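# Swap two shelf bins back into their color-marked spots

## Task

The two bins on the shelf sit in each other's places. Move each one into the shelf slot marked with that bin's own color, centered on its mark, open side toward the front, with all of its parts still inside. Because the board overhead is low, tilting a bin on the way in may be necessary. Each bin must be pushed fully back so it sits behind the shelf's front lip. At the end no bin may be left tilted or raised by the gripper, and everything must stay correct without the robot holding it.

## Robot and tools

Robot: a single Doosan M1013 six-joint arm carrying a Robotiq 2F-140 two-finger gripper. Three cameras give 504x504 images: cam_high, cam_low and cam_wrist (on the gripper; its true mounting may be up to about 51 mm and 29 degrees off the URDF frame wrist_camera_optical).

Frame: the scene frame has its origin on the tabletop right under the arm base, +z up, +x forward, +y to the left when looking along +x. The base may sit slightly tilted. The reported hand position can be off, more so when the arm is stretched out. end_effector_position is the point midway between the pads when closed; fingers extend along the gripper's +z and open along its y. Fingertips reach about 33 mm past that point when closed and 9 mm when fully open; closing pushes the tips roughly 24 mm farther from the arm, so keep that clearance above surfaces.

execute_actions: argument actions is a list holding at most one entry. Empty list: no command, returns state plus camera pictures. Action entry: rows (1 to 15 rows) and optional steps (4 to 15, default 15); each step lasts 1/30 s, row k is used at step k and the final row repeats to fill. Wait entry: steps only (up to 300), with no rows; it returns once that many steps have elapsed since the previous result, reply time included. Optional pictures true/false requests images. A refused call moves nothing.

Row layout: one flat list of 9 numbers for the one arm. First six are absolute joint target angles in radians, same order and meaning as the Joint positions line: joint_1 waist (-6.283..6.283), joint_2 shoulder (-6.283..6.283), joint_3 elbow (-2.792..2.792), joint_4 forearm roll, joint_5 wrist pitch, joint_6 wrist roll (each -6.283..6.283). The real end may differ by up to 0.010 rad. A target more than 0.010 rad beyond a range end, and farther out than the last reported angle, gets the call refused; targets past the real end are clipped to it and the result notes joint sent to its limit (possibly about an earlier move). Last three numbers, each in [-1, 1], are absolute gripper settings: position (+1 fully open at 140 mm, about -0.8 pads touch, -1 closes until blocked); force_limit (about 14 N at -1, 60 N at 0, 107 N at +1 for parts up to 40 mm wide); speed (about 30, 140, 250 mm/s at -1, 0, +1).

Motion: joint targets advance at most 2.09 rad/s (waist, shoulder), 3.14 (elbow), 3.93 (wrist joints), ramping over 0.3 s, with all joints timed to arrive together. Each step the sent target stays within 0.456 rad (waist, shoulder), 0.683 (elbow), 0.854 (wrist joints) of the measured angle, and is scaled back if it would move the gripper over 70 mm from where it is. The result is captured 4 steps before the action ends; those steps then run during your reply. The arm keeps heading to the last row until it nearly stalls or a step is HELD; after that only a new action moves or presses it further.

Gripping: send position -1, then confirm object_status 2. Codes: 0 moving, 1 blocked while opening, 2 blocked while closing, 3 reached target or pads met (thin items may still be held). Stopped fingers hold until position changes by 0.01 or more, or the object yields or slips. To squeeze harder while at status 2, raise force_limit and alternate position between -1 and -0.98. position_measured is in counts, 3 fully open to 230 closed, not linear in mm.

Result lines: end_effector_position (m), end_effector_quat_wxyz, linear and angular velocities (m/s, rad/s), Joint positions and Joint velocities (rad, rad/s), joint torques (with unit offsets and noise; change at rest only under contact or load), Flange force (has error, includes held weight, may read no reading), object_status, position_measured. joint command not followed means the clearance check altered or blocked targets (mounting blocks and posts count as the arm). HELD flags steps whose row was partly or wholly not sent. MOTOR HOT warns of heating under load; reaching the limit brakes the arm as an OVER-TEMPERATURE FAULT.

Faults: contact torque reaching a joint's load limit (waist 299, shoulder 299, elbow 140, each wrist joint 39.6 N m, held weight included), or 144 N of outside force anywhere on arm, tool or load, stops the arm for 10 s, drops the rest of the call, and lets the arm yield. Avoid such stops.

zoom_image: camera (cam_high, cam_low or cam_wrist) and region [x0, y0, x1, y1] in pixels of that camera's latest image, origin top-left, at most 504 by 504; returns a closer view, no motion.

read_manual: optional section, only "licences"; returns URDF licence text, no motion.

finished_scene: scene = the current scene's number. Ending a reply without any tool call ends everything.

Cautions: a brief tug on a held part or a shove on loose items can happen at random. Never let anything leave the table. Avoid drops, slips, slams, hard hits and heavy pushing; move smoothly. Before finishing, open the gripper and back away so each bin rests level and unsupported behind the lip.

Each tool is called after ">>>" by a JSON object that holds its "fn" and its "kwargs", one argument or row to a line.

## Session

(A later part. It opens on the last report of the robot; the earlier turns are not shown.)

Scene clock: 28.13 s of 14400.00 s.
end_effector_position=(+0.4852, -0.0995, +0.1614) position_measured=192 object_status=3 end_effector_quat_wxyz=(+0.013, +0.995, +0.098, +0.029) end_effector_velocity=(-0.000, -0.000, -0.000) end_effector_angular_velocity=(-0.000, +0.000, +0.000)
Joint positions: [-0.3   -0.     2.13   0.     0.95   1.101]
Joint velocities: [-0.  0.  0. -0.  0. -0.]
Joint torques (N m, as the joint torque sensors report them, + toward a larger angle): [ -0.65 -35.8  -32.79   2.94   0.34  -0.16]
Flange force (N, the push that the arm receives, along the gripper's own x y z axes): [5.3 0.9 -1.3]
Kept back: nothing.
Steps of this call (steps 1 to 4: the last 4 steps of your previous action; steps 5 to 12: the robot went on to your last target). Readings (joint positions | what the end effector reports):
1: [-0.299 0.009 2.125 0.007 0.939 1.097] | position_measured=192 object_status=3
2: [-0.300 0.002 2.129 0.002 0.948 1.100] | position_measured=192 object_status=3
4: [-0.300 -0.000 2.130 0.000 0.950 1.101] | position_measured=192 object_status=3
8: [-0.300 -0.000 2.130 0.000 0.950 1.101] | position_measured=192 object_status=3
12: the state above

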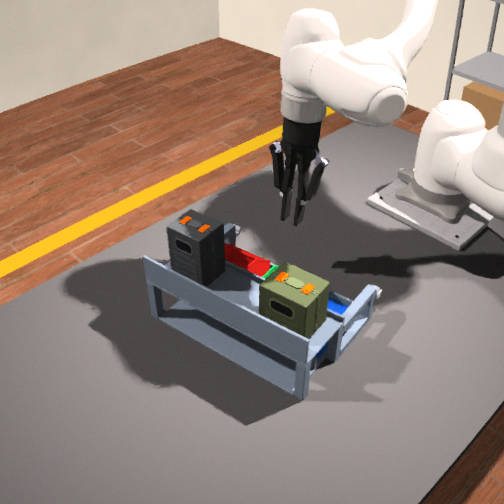

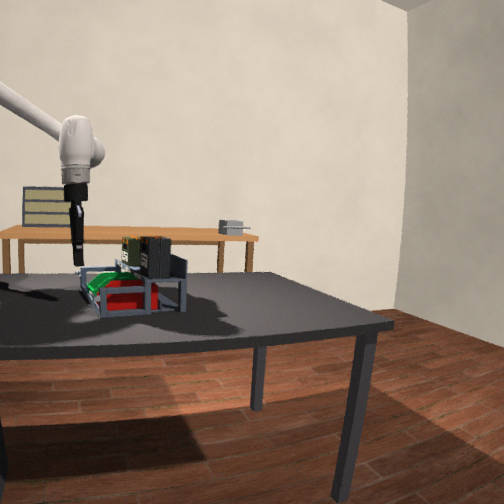

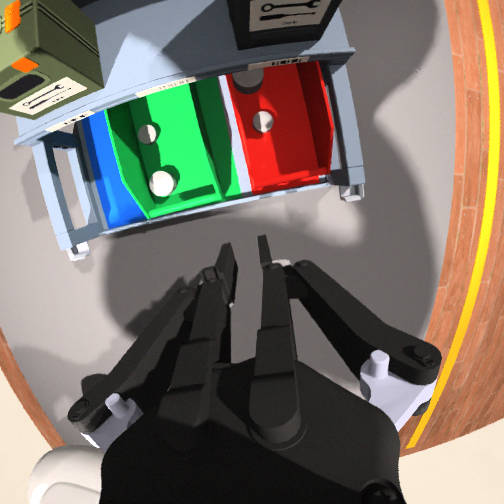

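>>> {"fn": "execute_actions", "kwargs": {
  "actions": [
    {"rows":[[-0.04,0.105,2.095,0.062,0.744,1.322,-0.5,0.3,-0.5]]}
  ]
}}

>>> {"fn": "execute_actions", "kwargs": {
  "actions": [
    {"rows":[[-0.04,0.105,2.095,0.062,0.744,1.322,-0.5,0.3,-0.5],[-0.04,0.105,2.095,0.062,0.744,1.322,-0.5,0.3,-0.5],[-0.04,0.128,2.11,0.065,0.707,1.319,-0.5,0.3,-0.5],[-0.04,0.128,2.11,0.065,0.707,1.319,-0.5,0.3,-0.5],[-0.04,0.128,2.11,0.065,0.707,1.319,-0.5,0.3,-0.5],[-0.04,0.15,2.124,0.067,0.671,1.316,-0.5,0.3,-0.5],[-0.04,0.15,2.124,0.067,0.671,1.316,-0.5,0.3,-0.5],[-0.04,0.15,2.124,0.067,0.671,1.316,-0.5,0.3,-0.5],[-0.04,0.172,2.137,0.07,0.636,1.313,-0.5,0.3,-0.5],[-0.04,0.172,2.137,0.07,0.636,1.313,-0.5,0.3,-0.5],[-0.04,0.172,2.137,0.07,0.636,1.313,-0.5,0.3,-0.5],[-0.04,0.195,2.148,0.073,0.601,1.31,-0.5,0.3,-0.5]]}
  ],
  "pictures": true
}}

>>> {"fn": "execute_actions", "kwargs": {
  "actions": [
    {"rows":[[-0.04,0.195,2.148,0.073,0.601,1.31,-0.5,0.3,-0.5],[-0.04,0.195,2.148,0.073,0.601,1.31,-0.5,0.3,-0.5],[-0.04,0.195,2.148,0.073,0.601,1.31,-1,0.3,-0.5]]}
  ]
}}

>>> {"fn": "execute_actions", "kwargs": {
  "actions": [
    {"rows":[[-0.04,0.191,2.146,0.073,0.607,1.31,-1,0.3,-0.5],[-0.04,0.191,2.146,0.073,0.607,1.31,-1,0.3,-0.5],[-0.04,0.191,2.146,0.073,0.607,1.31,-1,0.3,-0.5],[-0.058,0.193,2.143,0.079,0.609,1.288,-1,0.3,-0.5],[-0.058,0.193,2.143,0.079,0.609,1.288,-1,0.3,-0.5],[-0.058,0.193,2.143,0.079,0.609,1.288,-1,0.3,-0.5],[-0.077,0.196,2.139,0.086,0.61,1.264,-1,0.3,-0.5],[-0.077,0.196,2.139,0.086,0.61,1.264,-1,0.3,-0.5],[-0.077,0.196,2.139,0.086,0.61,1.264,-1,0.3,-0.5],[-0.096,0.199,2.136,0.092,0.612,1.242,-1,0.3,-0.5]]}
  ]
}}

>>> {"fn": "execute_actions", "kwargs": {
  "actions": [
    {"rows":[[-0.096,0.203,2.138,0.093,0.606,1.241,-1,0.3,-0.5]],"steps":10}
  ],
  "pictures": true
}}

Scene clock: 29.03 s of 14400.00 s.
end_effector_position=(+0.5687, +0.0134, +0.1366) position_measured=192 object_status=3 end_effector_quat_wxyz=(-0.002, +0.991, +0.098, +0.089) end_effector_velocity=(+0.224, +0.414, -0.079) end_effector_angular_velocity=(+0.200, -0.349, +0.001)
Joint positions: [-0.086  0.086  2.101  0.051  0.78   1.283]
Joint velocities: [ 0.695  0.281 -0.094  0.165 -0.546  0.587]
Joint torques (N m, as the joint torque sensors report them, + toward a larger angle): [ -4.74 -42.07 -30.78   2.69   0.37  -0.01]
Flange force (N, the push that the arm receives, along the gripper's own x y z axes): [2.8 -5.1 -4.5]
Steps of this call (steps 1 to 16: the robot went on to your last target; steps 17 to 27: the first 11 steps of this action). Readings (joint positions | what the end effector reports):
17: [-0.300 0.000 2.130 0.000 0.950 1.101] | position_measured=192 object_status=3
18: [-0.296 0.001 2.130 0.001 0.947 1.105] | position_measured=192 object_status=3
20: [-0.265 0.014 2.126 0.008 0.922 1.131] | position_measured=192 object_status=3
24: [-0.161 0.056 2.111 0.033 0.840 1.220] | position_measured=192 object_status=3
27: the state above

Scene clock: 29.53 s of 14400.00 s.
end_effector_position=(+0.5854, +0.0411, +0.0841) position_measured=192 object_status=3 end_effector_quat_wxyz=(-0.008, +0.990, +0.096, +0.101) end_effector_velocity=(-0.017, -0.004, -0.215) end_effector_angular_velocity=(-0.007, +0.052, -0.002)
Joint positions: [-0.04   0.164  2.133  0.069  0.648  1.314]
Joint velocities: [-0.001  0.267  0.173  0.023 -0.388 -0.035]
Joint torques (N m, as the joint torque sensors report them, + toward a larger angle): [ -1.95 -41.49 -24.65   2.14   0.49   0.23]
Flange force (N, the push that the arm receives, along the gripper's own x y z axes): [4.2 -0.6 3.9]
Steps of this call (steps 1 to 4: the last 4 steps of your previous action; steps 5 to 15: the first 11 steps of this action). Readings (joint positions | what the end effector reports):
5: [-0.040 0.105 2.095 0.062 0.744 1.322] | position_measured=192 object_status=3
6: [-0.040 0.105 2.095 0.062 0.744 1.322] | position_measured=192 object_status=3
8: [-0.040 0.109 2.097 0.063 0.737 1.322] | position_measured=192 object_status=3
12: [-0.040 0.143 2.120 0.066 0.682 1.317] | position_measured=192 object_status=3
15: the state above

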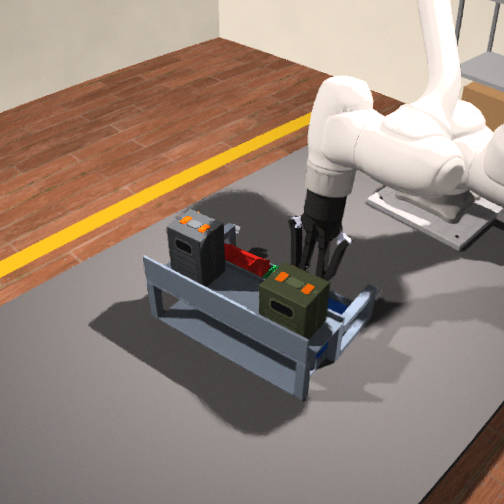

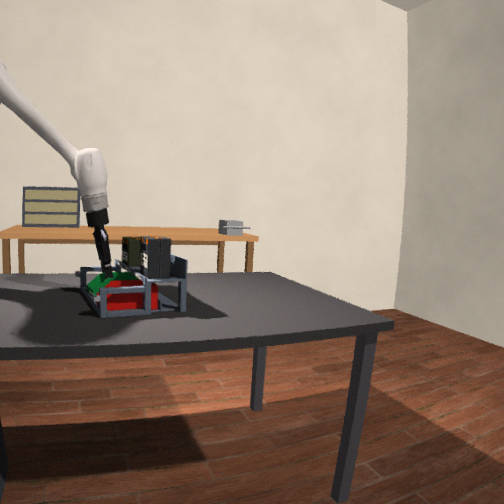

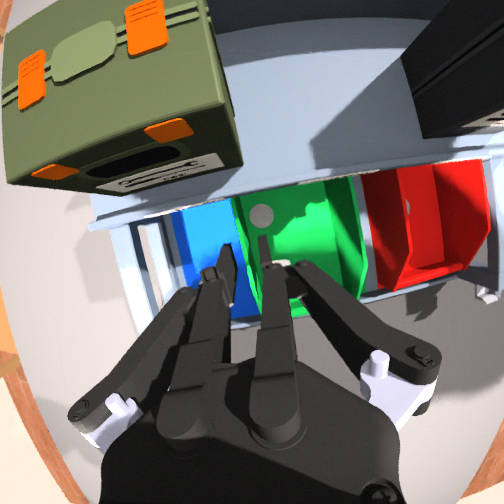

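Scene clock: 30.03 s of 14400.00 s.
end_effector_position=(+0.5867, +0.0409, +0.0619) position_measured=226 object_status=0 end_effector_quat_wxyz=(-0.008, +0.990, +0.095, +0.101) end_effector_velocity=(+0.000, +0.000, +0.000) end_effector_angular_velocity=(+0.000, +0.000, +0.000)
Joint positions: [-0.04   0.195  2.148  0.073  0.601  1.31 ]
Joint velocities: [ 0.     0.    -0.001  0.     0.001 -0.   ]
Joint torques (N m, as the joint torque sensors report them, + toward a larger angle): [  0.19 -45.19 -27.5    2.92  -0.51   0.29]
Flange force (N, the push that the arm receives, along the gripper's own x y z axes): [-0.3 1.5 -9.7]
Steps of this call (steps 1 to 4: the last 4 steps of your previous action; steps 5 to 15: the first 11 steps of this action). Readings (joint positions | what the end effector reports):
5: [-0.040 0.195 2.148 0.073 0.602 1.310] | position_measured=192 object_status=3
6: [-0.040 0.195 2.148 0.073 0.601 1.310] | position_measured=192 object_status=3
8: [-0.040 0.195 2.148 0.073 0.601 1.310] | position_measured=194 object_status=0
12: [-0.040 0.195 2.148 0.073 0.601 1.310] | position_measured=212 object_status=0
15: the state above

Scene clock: 30.53 s of 14400.00 s.
end_effector_position=(+0.5919, +0.0191, +0.0652) position_measured=230 object_status=3 end_effector_quat_wxyz=(-0.008, +0.990, +0.095, +0.102) end_effector_velocity=(+0.020, -0.126, -0.004) end_effector_angular_velocity=(+0.003, +0.010, -0.007)
Joint positions: [-0.082  0.197  2.138  0.088  0.61   1.258]
Joint velocities: [-0.237  0.036 -0.037  0.079  0.026 -0.29 ]
Joint torques (N m, as the joint torque sensors report them, + toward a larger angle): [-21.76 -43.31 -33.13   2.45  -0.54   0.05]
Flange force (N, the push that the arm receives, along the gripper's own x y z axes): [3.5 -14.6 0.2]
Steps of this call (steps 1 to 4: the last 4 steps of your previous action; steps 5 to 15: the first 11 steps of this action). Readings (joint positions | what the end effector reports):
5: [-0.040 0.195 2.148 0.073 0.601 1.310] | position_measured=230 object_status=0
6: [-0.040 0.193 2.148 0.073 0.604 1.310] | position_measured=230 object_status=3
8: [-0.040 0.191 2.146 0.073 0.607 1.310] | position_measured=230 object_status=3
12: [-0.063 0.193 2.142 0.081 0.609 1.282] | position_measured=230 object_status=3
15: the state above

Scene clock: 30.87 s of 14400.00 s.
end_effector_position=(+0.5933, +0.0115, +0.0620) position_measured=230 object_status=3 end_effector_quat_wxyz=(-0.009, +0.990, +0.094, +0.101) end_effector_velocity=(-0.000, +0.000, -0.000) end_effector_angular_velocity=(-0.000, -0.001, +0.000)
Joint positions: [-0.096  0.203  2.138  0.093  0.606  1.241]
Joint velocities: [ 0.     0.     0.001  0.    -0.002 -0.   ]
Joint torques (N m, as the joint torque sensors report them, + toward a larger angle): [ -2.83 -48.86 -27.54   2.73  -0.09  -0.26]
Flange force (N, the push that the arm receives, along the gripper's own x y z axes): [4.6 -4.7 -4.2]
Steps of this call (steps 1 to 4: the last 4 steps of your previous action; steps 5 to 10: the first 6 steps of this action). Readings (joint positions | what the end effector reports):
5: [-0.096 0.199 2.136 0.092 0.612 1.242] | position_measured=230 object_status=3
6: [-0.096 0.201 2.136 0.093 0.609 1.242] | position_measured=230 object_status=3
8: [-0.096 0.203 2.138 0.093 0.606 1.241] | position_measured=230 object_status=3
10: the state above

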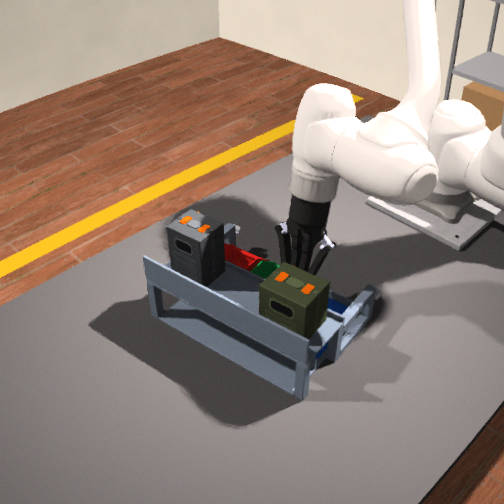

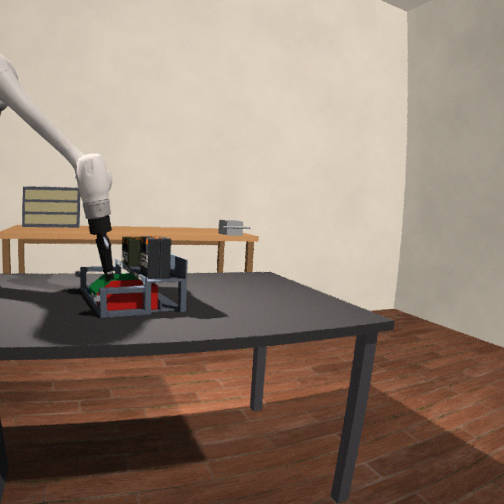

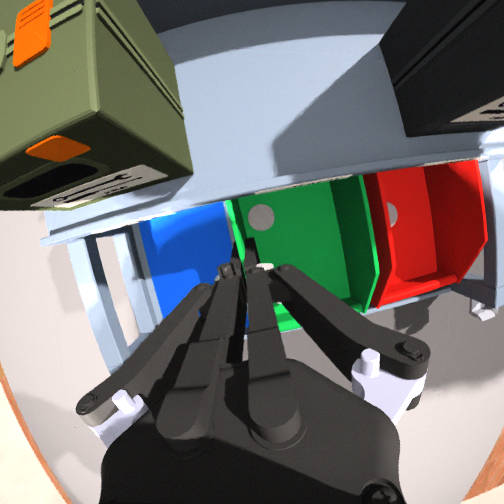

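>>> {"fn": "execute_actions", "kwargs": {
  "actions": [
    {"rows":[[-0.096,0.203,2.138,0.093,0.606,1.241,-0.5,0.3,-0.5],[-0.096,0.203,2.138,0.093,0.606,1.241,-0.5,0.3,-0.5],[-0.096,0.203,2.138,0.093,0.606,1.241,-0.5,0.3,-0.5],[-0.096,0.203,2.138,0.093,0.606,1.241,-0.5,0.3,-0.5],[-0.096,0.203,2.138,0.093,0.606,1.241,-0.5,0.3,-0.5],[-0.096,0.203,2.138,0.093,0.606,1.241,-0.5,0.3,-0.5],[-0.096,0.203,2.138,0.093,0.606,1.241,-0.5,0.3,-0.5],[-0.096,0.203,2.138,0.093,0.606,1.241,-0.5,0.3,-0.5],[-0.096,0.125,2.093,0.08,0.728,1.255,-0.5,0.3,-0.5]]}
  ]
}}

>>> {"fn": "execute_actions", "kwargs": {
  "actions": [
    {"rows":[[-0.096,0.125,2.093,0.08,0.728,1.255,-0.5,0.3,-0.5],[-0.096,0.125,2.093,0.08,0.728,1.255,-0.5,0.3,-0.5],[-0.27,0,2.13,0,0.95,1.131,-0.5,0.3,-0.5]]}
  ]
}}

>>> {"fn": "execute_actions", "kwargs": {
  "actions": [
    {"steps":12}
  ],
  "pictures": true
}}

>>> {"fn": "zoom_image", "kwargs": {
  "camera": "cam_wrist",
  "region": [80,40,400,260]
}}

Scene clock: 31.47 s of 14400.00 s.
end_effector_position=(+0.5927, +0.0117, +0.0729) position_measured=192 object_status=0 end_effector_quat_wxyz=(-0.009, +0.990, +0.095, +0.101) end_effector_velocity=(+0.004, +0.003, +0.346) end_effector_angular_velocity=(+0.005, -0.016, +0.008)
Joint positions: [-0.096  0.188  2.13   0.091  0.63   1.243]
Joint velocities: [ 0.    -0.447 -0.269 -0.074  0.698  0.091]
Joint torques (N m, as the joint torque sensors report them, + toward a larger angle): [  6.22 -94.55 -46.04   4.43  -0.22  -0.07]
Flange force (N, the push that the arm receives, along the gripper's own x y z axes): [-0.8 1.5 -6.9]
Steps of this call (steps 1 to 4: the last 4 steps of your previous action; steps 5 to 7: the robot went on to your last target; steps 8 to 18: the first 11 steps of this action). Readings (joint positions | what the end effector reports):
8: [-0.096 0.203 2.138 0.093 0.606 1.241] | position_measured=230 object_status=0
9: [-0.096 0.203 2.138 0.093 0.606 1.241] | position_measured=230 object_status=0
11: [-0.096 0.203 2.138 0.093 0.606 1.241] | position_measured=218 object_status=0
15: [-0.096 0.203 2.138 0.093 0.606 1.241] | position_measured=200 object_status=0
18: the state above

Scene clock: 31.97 s of 14400.00 s.
end_effector_position=(+0.5075, -0.0699, +0.1545) position_measured=192 object_status=3 end_effector_quat_wxyz=(+0.009, +0.994, +0.099, +0.042) end_effector_velocity=(-0.352, -0.285, +0.128) end_effector_angular_velocity=(-0.149, +0.460, -0.018)
Joint positions: [-0.24   0.022  2.123  0.014  0.911  1.153]
Joint velocities: [-0.563 -0.406  0.119 -0.255  0.71  -0.402]
Joint torques (N m, as the joint torque sensors report them, + toward a larger angle): [  1.15 -34.62 -31.86   3.02   0.4    0.08]
Flange force (N, the push that the arm receives, along the gripper's own x y z axes): [8.7 -3.0 1.8]
Steps of this call (steps 1 to 4: the last 4 steps of your previous action; steps 5 to 15: the first 11 steps of this action). Readings (joint positions | what the end effector reports):
5: [-0.096 0.125 2.093 0.080 0.728 1.255] | position_measured=192 object_status=3
6: [-0.096 0.125 2.093 0.080 0.728 1.255] | position_measured=192 object_status=3
8: [-0.100 0.122 2.094 0.078 0.733 1.253] | position_measured=192 object_status=3
12: [-0.176 0.067 2.110 0.043 0.831 1.198] | position_measured=192 object_status=3
15: the state above

Scene clock: 32.37 s of 14400.00 s.
end_effector_position=(+0.4880, -0.0849, +0.1613) position_measured=192 object_status=3 end_effector_quat_wxyz=(+0.012, +0.995, +0.098, +0.029) end_effector_velocity=(-0.000, +0.000, -0.000) end_effector_angular_velocity=(+0.001, +0.001, +0.000)
Joint positions: [-0.27   0.     2.13   0.     0.95   1.131]
Joint velocities: [ 0.     0.     0.     0.001  0.    -0.001]
Joint torques (N m, as the joint torque sensors report them, + toward a larger angle): [ -3.17 -33.57 -33.24   3.26   0.59   0.09]
Flange force (N, the push that the arm receives, along the gripper's own x y z axes): [3.6 -5.0 -2.5]
Kept back: nothing.
Steps of this call (steps 1 to 4: the last 4 steps of your previous action; steps 5 to 12: the robot went on to your last target). Readings (joint positions | what the end effector reports):
1: [-0.256 0.010 2.127 0.006 0.932 1.141] | position_measured=192 object_status=3
2: [-0.266 0.003 2.129 0.002 0.945 1.134] | position_measured=192 object_status=3
4: [-0.270 0.000 2.130 0.000 0.950 1.131] | position_measured=192 object_status=3
8: [-0.270 0.000 2.130 0.000 0.950 1.131] | position_measured=192 object_status=3
12: the state above

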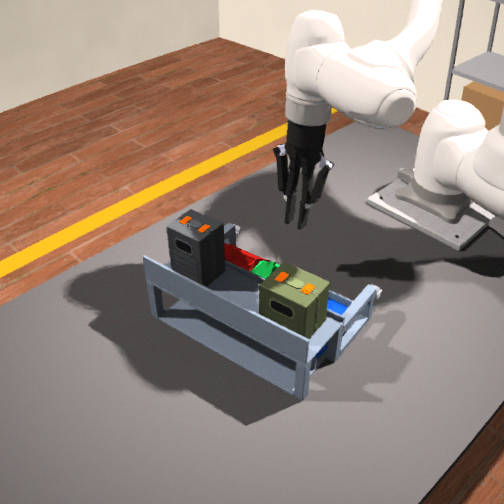

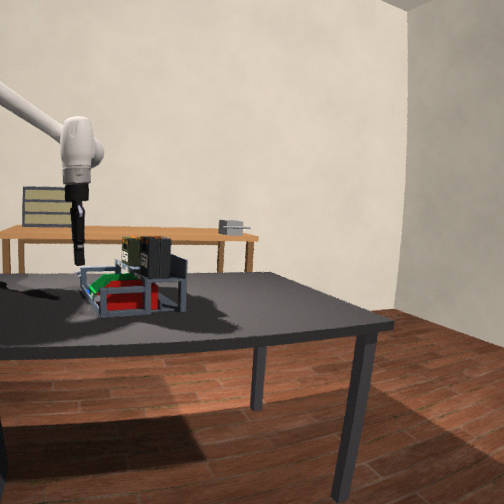

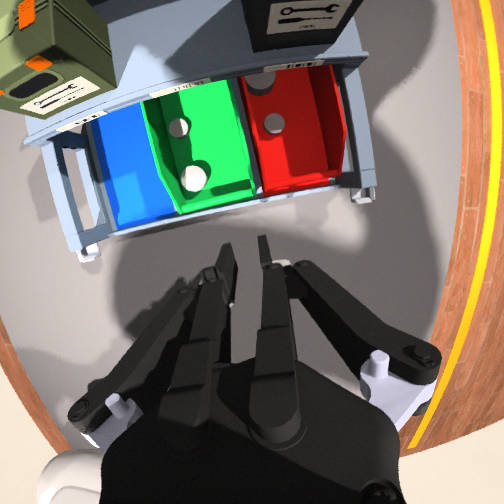

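Region (80, 40, 400, 260) of cam_wrist's 504x504 image, scaled by 1.575, with more detail than that image has; it fills the top 346 rows of this view, and the rest is white.

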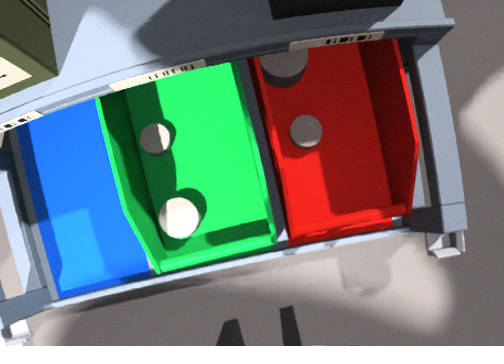

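>>> {"fn": "finished_scene", "kwargs": {
  "scene": 2
}}

The scene is finished: the task was done.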